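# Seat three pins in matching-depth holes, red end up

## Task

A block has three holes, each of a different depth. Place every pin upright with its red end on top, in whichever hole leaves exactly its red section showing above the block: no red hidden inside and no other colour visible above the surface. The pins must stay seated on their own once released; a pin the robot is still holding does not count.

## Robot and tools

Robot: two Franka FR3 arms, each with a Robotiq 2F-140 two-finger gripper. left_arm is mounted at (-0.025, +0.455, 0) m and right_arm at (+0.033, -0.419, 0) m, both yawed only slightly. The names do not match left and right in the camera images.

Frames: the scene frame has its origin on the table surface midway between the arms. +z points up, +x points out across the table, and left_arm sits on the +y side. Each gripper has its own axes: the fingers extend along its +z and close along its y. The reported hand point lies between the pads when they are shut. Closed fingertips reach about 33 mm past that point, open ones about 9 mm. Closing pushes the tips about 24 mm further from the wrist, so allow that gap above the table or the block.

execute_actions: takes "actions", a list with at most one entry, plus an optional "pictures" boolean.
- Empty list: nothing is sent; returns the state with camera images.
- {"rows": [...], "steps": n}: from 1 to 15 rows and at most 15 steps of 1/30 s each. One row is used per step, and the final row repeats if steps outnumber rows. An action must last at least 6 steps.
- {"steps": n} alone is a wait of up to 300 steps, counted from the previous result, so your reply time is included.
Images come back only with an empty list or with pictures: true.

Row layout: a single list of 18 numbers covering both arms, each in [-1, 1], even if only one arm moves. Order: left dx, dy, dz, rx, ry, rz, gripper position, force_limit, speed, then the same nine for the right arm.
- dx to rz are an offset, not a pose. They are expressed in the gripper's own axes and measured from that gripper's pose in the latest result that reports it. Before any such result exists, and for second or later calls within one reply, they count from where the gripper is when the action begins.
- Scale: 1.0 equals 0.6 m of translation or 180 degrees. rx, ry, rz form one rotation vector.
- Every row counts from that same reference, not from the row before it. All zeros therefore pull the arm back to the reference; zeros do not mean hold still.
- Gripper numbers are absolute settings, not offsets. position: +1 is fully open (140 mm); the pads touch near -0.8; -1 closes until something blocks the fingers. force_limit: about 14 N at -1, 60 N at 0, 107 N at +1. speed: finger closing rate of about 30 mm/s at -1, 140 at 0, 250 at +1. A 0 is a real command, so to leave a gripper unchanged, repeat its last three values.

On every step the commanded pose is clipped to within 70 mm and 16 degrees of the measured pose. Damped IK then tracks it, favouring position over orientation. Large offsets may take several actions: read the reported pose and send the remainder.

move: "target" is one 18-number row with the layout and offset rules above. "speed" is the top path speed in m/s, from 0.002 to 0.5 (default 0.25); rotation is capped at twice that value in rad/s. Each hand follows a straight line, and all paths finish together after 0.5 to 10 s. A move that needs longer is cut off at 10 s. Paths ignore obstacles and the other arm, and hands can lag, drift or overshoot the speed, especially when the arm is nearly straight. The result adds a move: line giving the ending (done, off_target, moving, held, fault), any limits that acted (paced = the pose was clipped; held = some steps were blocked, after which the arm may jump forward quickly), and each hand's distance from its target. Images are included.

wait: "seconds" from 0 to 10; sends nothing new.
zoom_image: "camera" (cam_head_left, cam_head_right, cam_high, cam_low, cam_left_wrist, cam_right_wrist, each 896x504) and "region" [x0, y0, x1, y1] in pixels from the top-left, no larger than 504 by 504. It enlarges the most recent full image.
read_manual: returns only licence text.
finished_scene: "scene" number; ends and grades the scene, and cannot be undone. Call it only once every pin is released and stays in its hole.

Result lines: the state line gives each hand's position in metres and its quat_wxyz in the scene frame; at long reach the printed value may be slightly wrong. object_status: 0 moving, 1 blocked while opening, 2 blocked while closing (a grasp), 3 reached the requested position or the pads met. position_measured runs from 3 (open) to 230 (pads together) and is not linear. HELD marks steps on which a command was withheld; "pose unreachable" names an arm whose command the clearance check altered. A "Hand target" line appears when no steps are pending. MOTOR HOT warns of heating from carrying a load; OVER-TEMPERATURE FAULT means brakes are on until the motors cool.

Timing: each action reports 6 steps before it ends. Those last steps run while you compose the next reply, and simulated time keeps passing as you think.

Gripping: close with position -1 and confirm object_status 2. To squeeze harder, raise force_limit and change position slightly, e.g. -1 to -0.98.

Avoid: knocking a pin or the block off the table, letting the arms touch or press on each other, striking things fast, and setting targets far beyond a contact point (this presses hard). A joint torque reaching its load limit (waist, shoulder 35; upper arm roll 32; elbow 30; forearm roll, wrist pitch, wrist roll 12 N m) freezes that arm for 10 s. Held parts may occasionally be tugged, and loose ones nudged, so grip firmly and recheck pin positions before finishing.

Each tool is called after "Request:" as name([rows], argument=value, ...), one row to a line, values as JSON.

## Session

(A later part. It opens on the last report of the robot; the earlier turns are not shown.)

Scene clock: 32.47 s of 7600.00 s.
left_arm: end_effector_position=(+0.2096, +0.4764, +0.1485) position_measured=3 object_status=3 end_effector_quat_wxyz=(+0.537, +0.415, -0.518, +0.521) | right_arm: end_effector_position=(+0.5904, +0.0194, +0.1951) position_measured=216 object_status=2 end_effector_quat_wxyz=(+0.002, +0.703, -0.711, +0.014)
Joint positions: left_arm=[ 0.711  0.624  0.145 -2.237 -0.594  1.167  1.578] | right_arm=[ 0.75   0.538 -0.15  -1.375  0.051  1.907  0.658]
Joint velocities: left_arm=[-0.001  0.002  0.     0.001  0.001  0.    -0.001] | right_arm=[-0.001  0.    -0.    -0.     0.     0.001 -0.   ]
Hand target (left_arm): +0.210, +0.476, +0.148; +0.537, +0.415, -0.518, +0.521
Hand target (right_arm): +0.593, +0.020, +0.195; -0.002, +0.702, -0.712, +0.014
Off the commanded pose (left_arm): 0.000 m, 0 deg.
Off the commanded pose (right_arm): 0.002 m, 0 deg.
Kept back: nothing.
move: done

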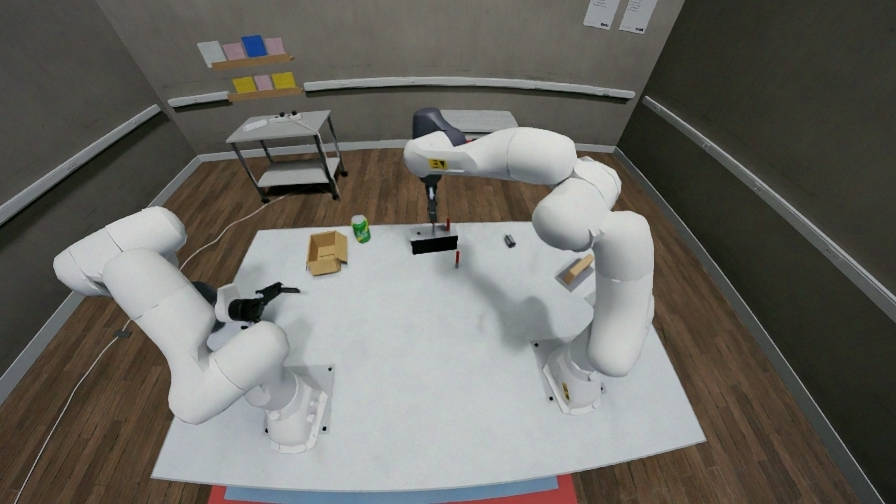

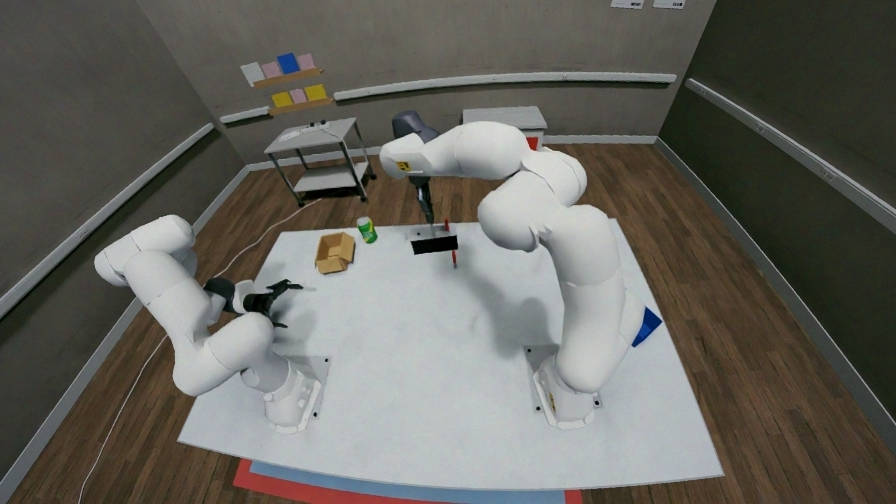

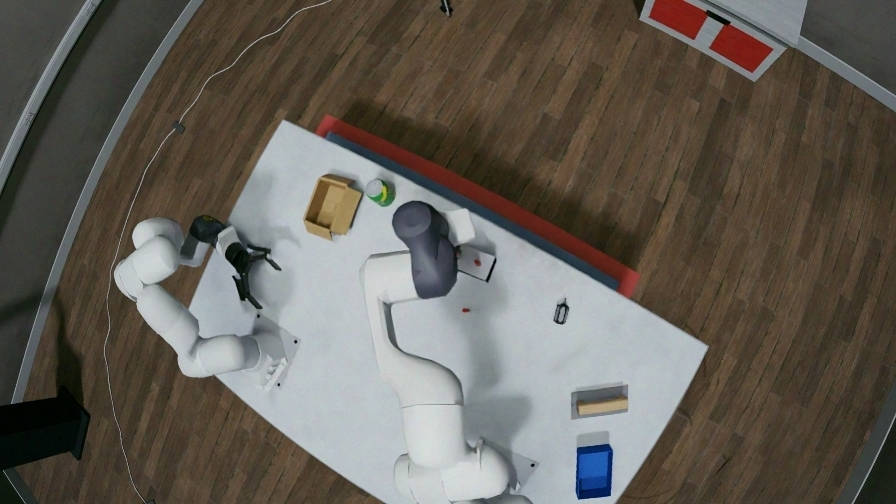

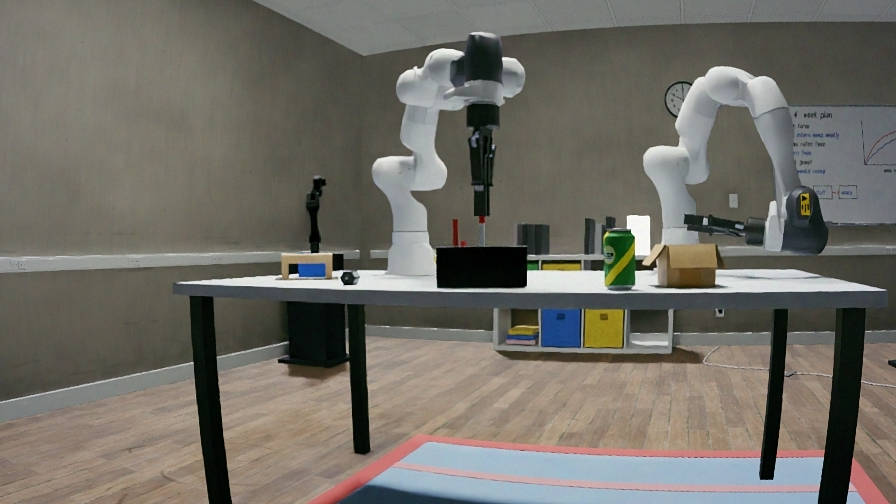

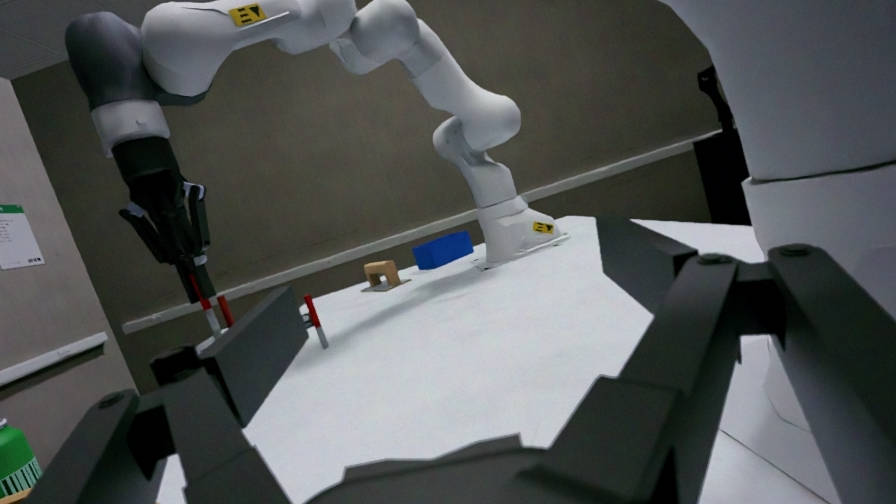

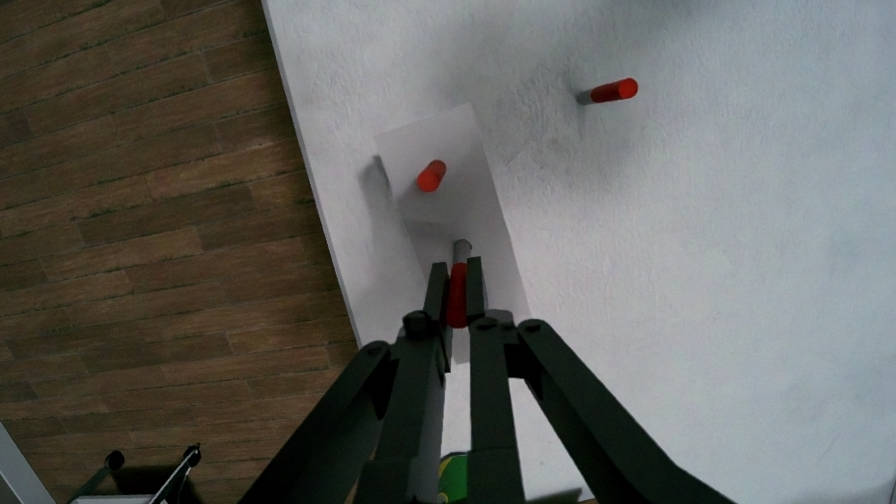

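Request:
move(target=[0,0,0,0,0,0,1,0,0,-0.004,-0.002,0.085,0.001,-0.002,0,-1,0,-0.5], speed=0.06)

Request:
execute_actions([
  {"rows":[[0,0,0,0,0,0,1,0,0,0,0,0,0,0,0,-0.25,0,0]],"steps":8},
])

Request:
move(target=[0,0,0,0,0,0,1,0,0,0,0,-0.095,0,0,0,-0.25,0,0], speed=0.15)

Request:
move(target=[0,0,0,0,0,0,1,0,0,0.152,0.2,0.086,0,0.002,0,-0.25,0,0], speed=0.2)

Scene clock: 33.93 s of 7600.00 s.
left_arm: end_effector_position=(+0.2096, +0.4764, +0.1485) position_measured=3 object_status=3 end_effector_quat_wxyz=(+0.537, +0.415, -0.518, +0.521) | right_arm: end_effector_position=(+0.5907, +0.0199, +0.1453) position_measured=216 object_status=2 end_effector_quat_wxyz=(+0.001, +0.702, -0.712, +0.014)
Joint positions: left_arm=[ 0.711  0.624  0.145 -2.237 -0.594  1.167  1.578] | right_arm=[ 0.75   0.572 -0.146 -1.45   0.055  2.017  0.658]
Joint velocities: left_arm=[ 0.     0.001  0.001  0.    -0.    -0.001  0.001] | right_arm=[-0.    -0.002 -0.    -0.001  0.001  0.     0.   ]
Hand target (left_arm): +0.210, +0.476, +0.148; +0.537, +0.415, -0.518, +0.521
Hand target (right_arm): +0.592, +0.020, +0.144; -0.001, +0.703, -0.711, +0.013
Off the commanded pose (left_arm): 0.000 m, 0 deg.
Off the commanded pose (right_arm): 0.002 m, 0 deg.
Kept back: nothing.
move: done

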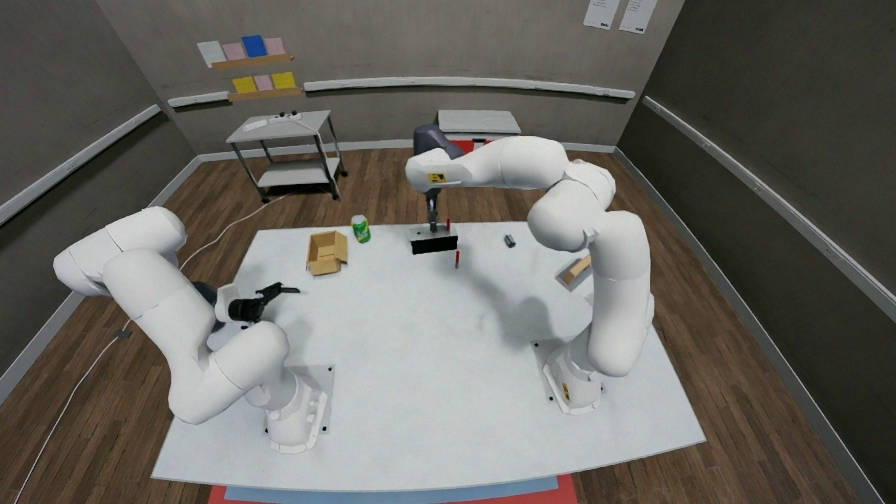

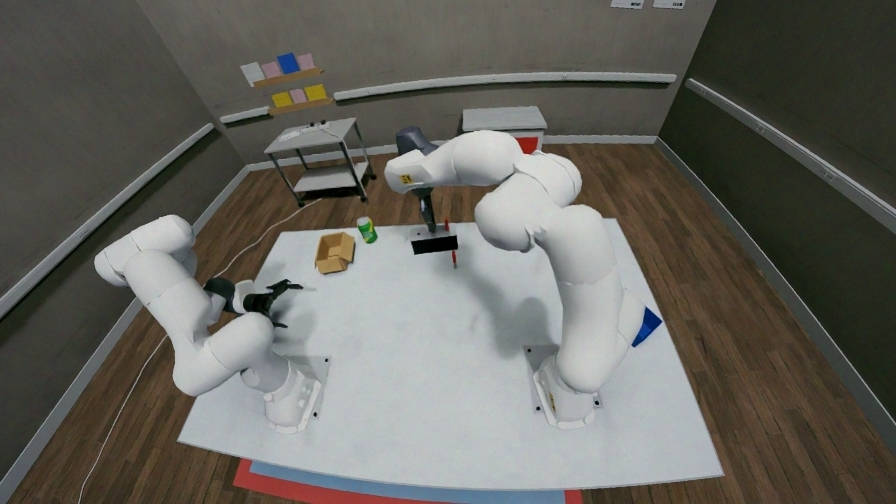

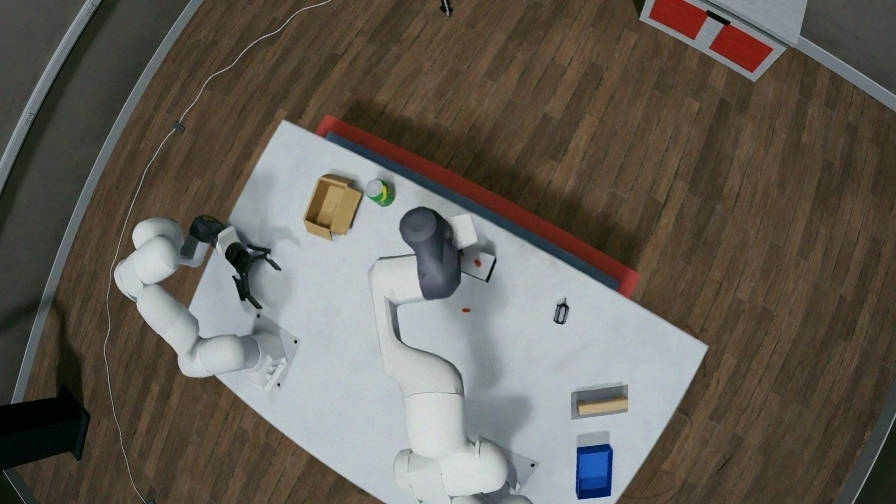

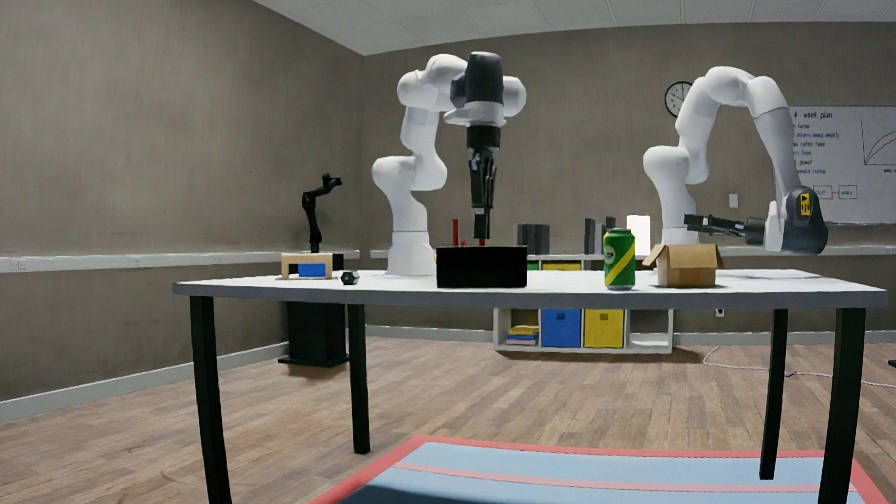

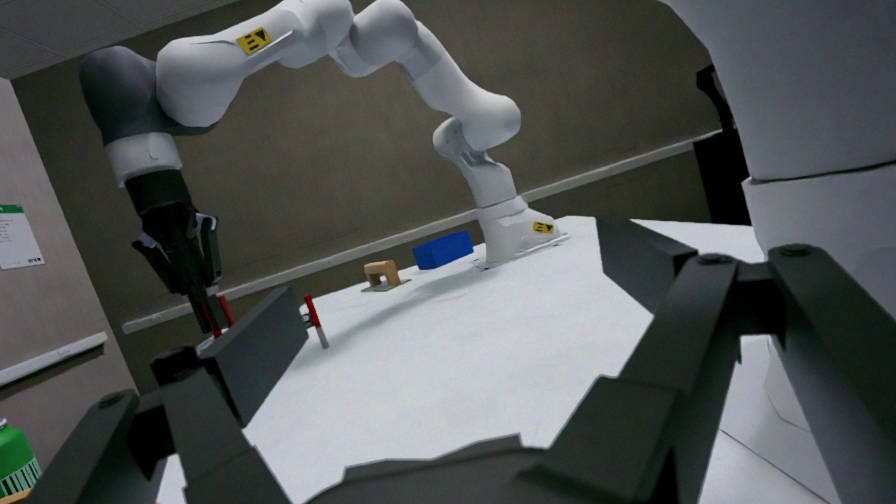

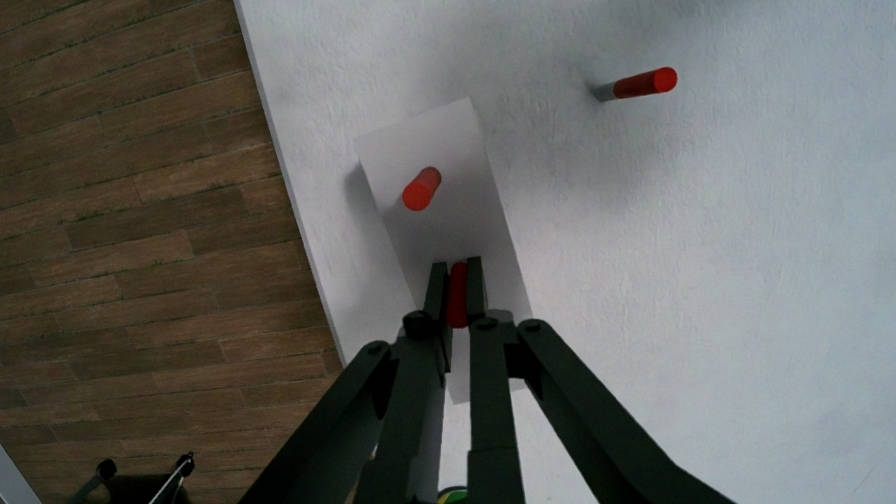

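Scene clock: 34.00 s of 7600.00 s.
left_arm: end_effector_position=(+0.2096, +0.4764, +0.1485) position_measured=3 object_status=3 end_effector_quat_wxyz=(+0.537, +0.415, -0.518, +0.521) | right_arm: end_effector_position=(+0.5907, +0.0199, +0.1453) position_measured=216 object_status=0 end_effector_quat_wxyz=(+0.001, +0.702, -0.712, +0.014)
Joint positions: left_arm=[ 0.711  0.624  0.145 -2.237 -0.594  1.167  1.578] | right_arm=[ 0.75   0.572 -0.146 -1.45   0.055  2.017  0.658]
Joint velocities: left_arm=[ 0.001 -0.001  0.    -0.001  0.001  0.     0.   ] | right_arm=[-0.    -0.     0.    -0.001  0.001  0.001 -0.001]
Steps of this call (steps 1 to 2: the first 2 steps of this action). Readings (end_effector_position | what the end effector reports):
1: left_arm (+0.2096, +0.4764, +0.1485) | right_arm (+0.5907, +0.0199, +0.1453) | left_arm position_measured=3 object_status=3 | right_arm position_measured=216 object_status=0
2: the state above

Scene clock: 35.50 s of 7600.00 s.
left_arm: end_effector_position=(+0.2096, +0.4764, +0.1485) position_measured=3 object_status=3 end_effector_quat_wxyz=(+0.537, +0.415, -0.518, +0.521) | right_arm: end_effector_position=(+0.5904, +0.0234, +0.2030) position_measured=160 object_status=3 end_effector_quat_wxyz=(-0.002, +0.704, -0.711, +0.012)
Joint positions: left_arm=[ 0.711  0.624  0.145 -2.237 -0.594  1.167  1.578] | right_arm=[ 0.75   0.535 -0.148 -1.361  0.053  1.897  0.658]
Joint velocities: left_arm=[ 0.     0.001  0.     0.001  0.     0.002 -0.001] | right_arm=[-0.002  0.     0.    -0.001 -0.001 -0.009 -0.001]
Hand target (left_arm): +0.210, +0.476, +0.148; +0.537, +0.415, -0.518, +0.521
Hand target (right_arm): +0.590, +0.021, +0.202; +0.001, +0.702, -0.712, +0.015
Off your previous action's commanded pose (left_arm): 0.000 m, 0 deg at its last step (step 6 of this call).
Off your previous action's commanded pose (right_arm): 0.000 m, 0 deg at its last step (step 6 of this call).
Off the commanded pose (left_arm): 0.000 m, 0 deg.
Off the commanded pose (right_arm): 0.002 m, 0 deg.
Kept back: nothing.
move: done

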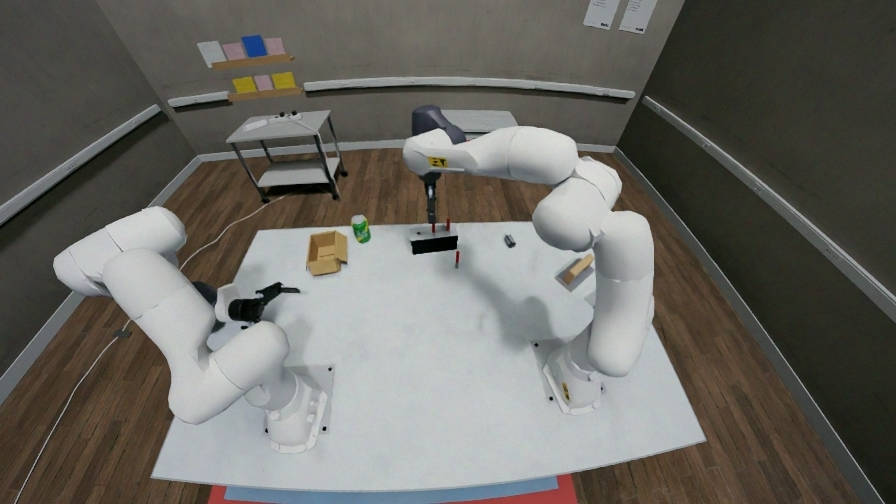

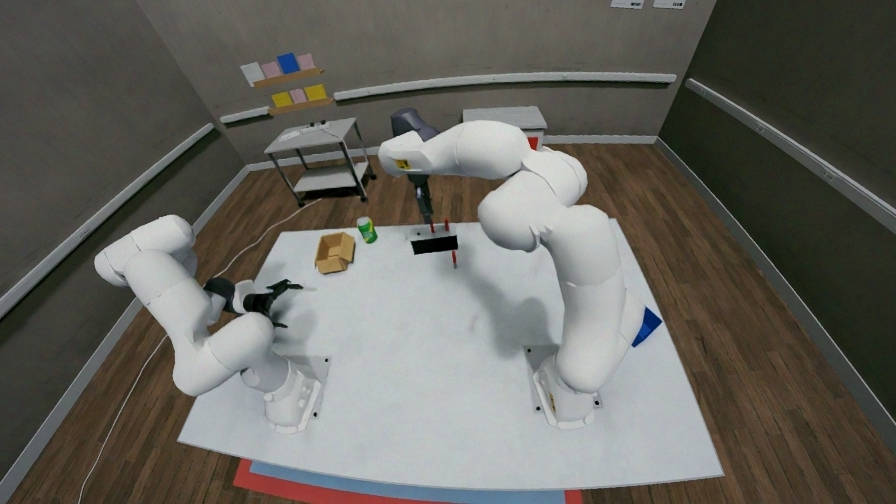

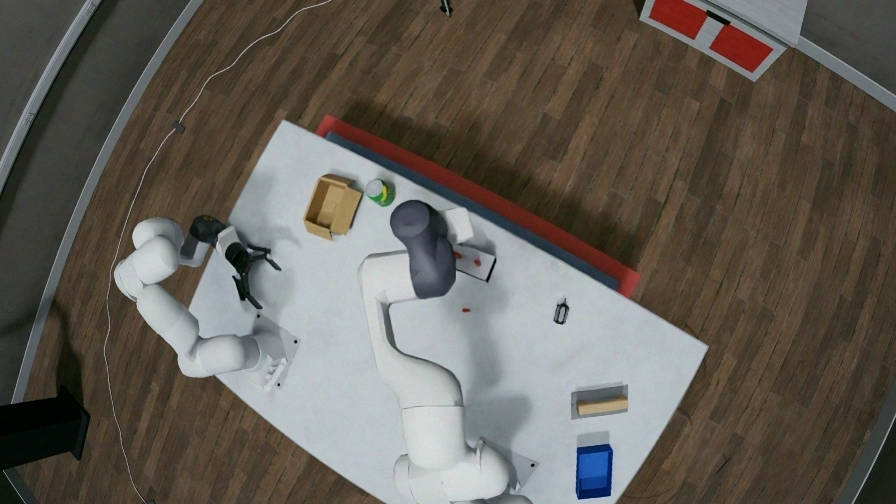

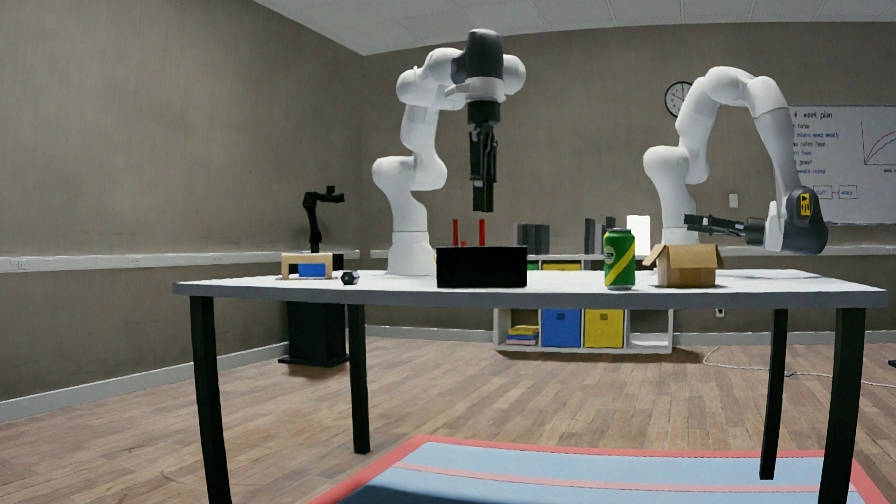

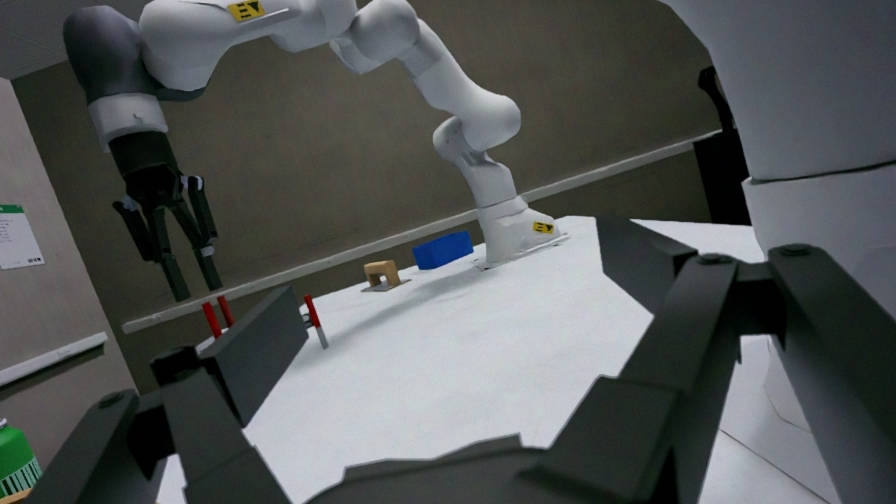

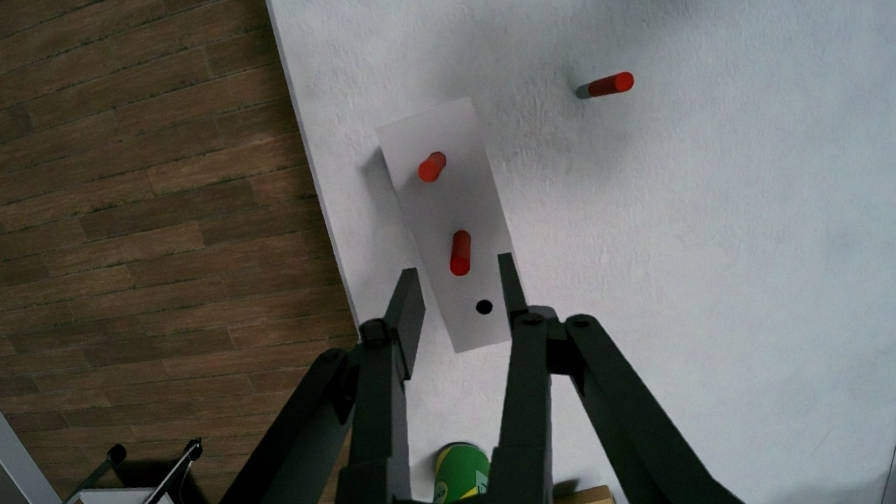

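Scene clock: 36.97 s of 7600.00 s.
left_arm: end_effector_position=(+0.2096, +0.4764, +0.1485) position_measured=3 object_status=3 end_effector_quat_wxyz=(+0.537, +0.415, -0.518, +0.521) | right_arm: end_effector_position=(+0.4702, -0.0680, +0.1527) position_measured=160 object_status=3 end_effector_quat_wxyz=(+0.003, +0.706, -0.709, +0.013)
Joint positions: left_arm=[ 0.711  0.624  0.145 -2.237 -0.594  1.167  1.578] | right_arm=[ 0.799  0.115 -0.155 -2.105 -0.01   2.215  0.697]
Joint velocities: left_arm=[-0.     0.001 -0.    -0.001 -0.     0.001 -0.001] | right_arm=[ 0.002  0.001 -0.002  0.001 -0.001  0.012  0.012]
Hand target (left_arm): +0.210, +0.476, +0.148; +0.537, +0.415, -0.518, +0.521
Hand target (right_arm): +0.472, -0.067, +0.153; +0.000, +0.703, -0.711, +0.015
Off the commanded pose (left_arm): 0.000 m, 0 deg.
Off the commanded pose (right_arm): 0.002 m, 1 deg.
Kept back: nothing.
move: done

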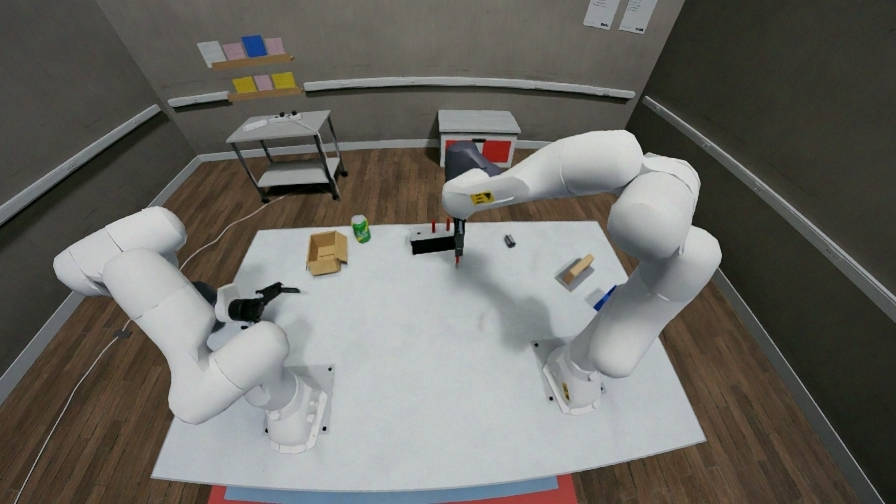

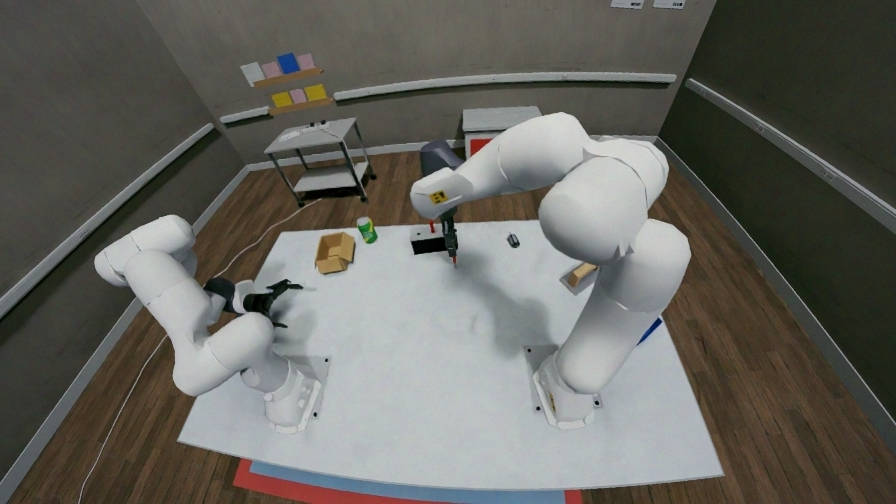

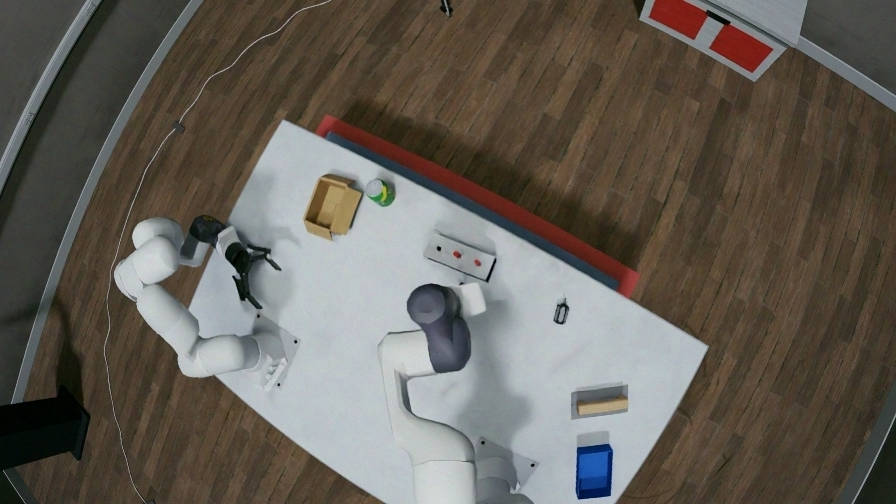

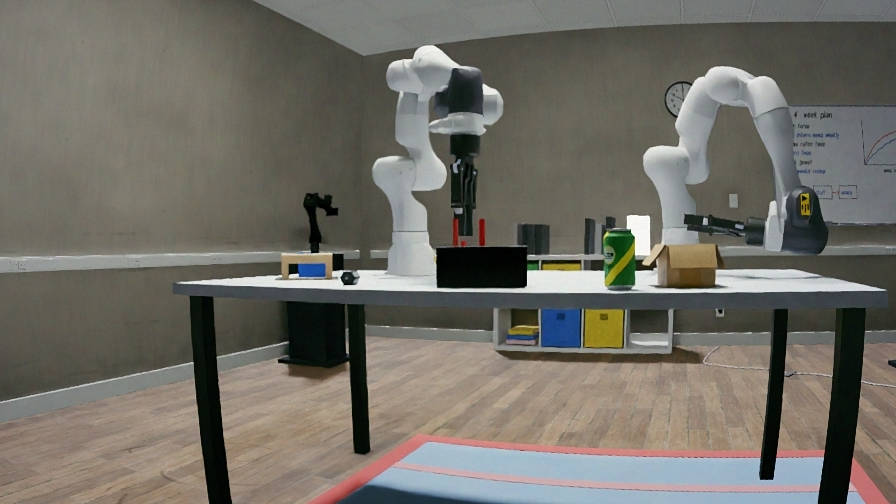

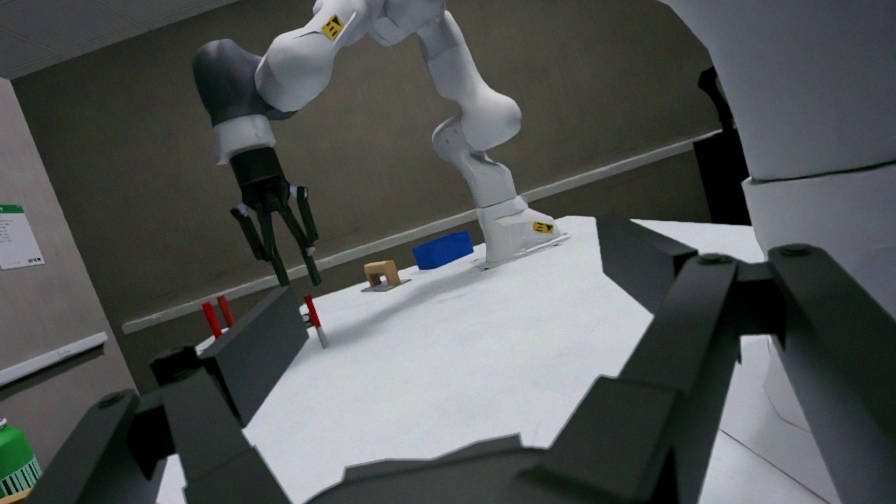

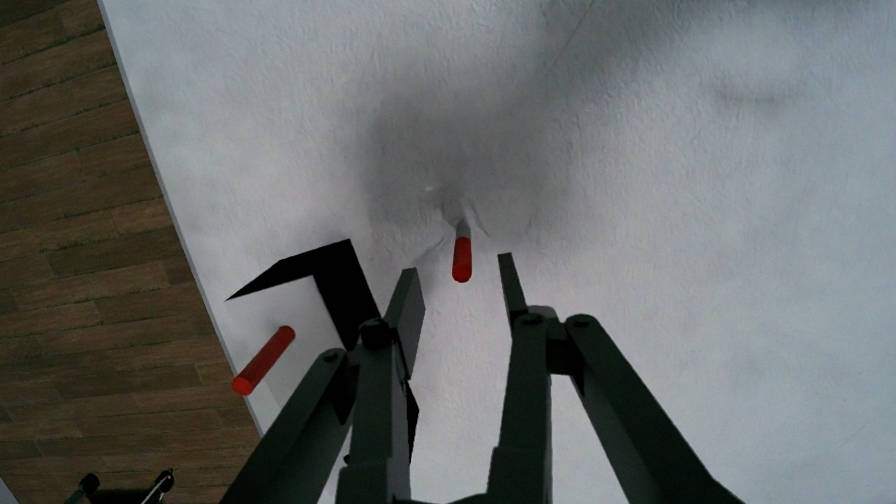

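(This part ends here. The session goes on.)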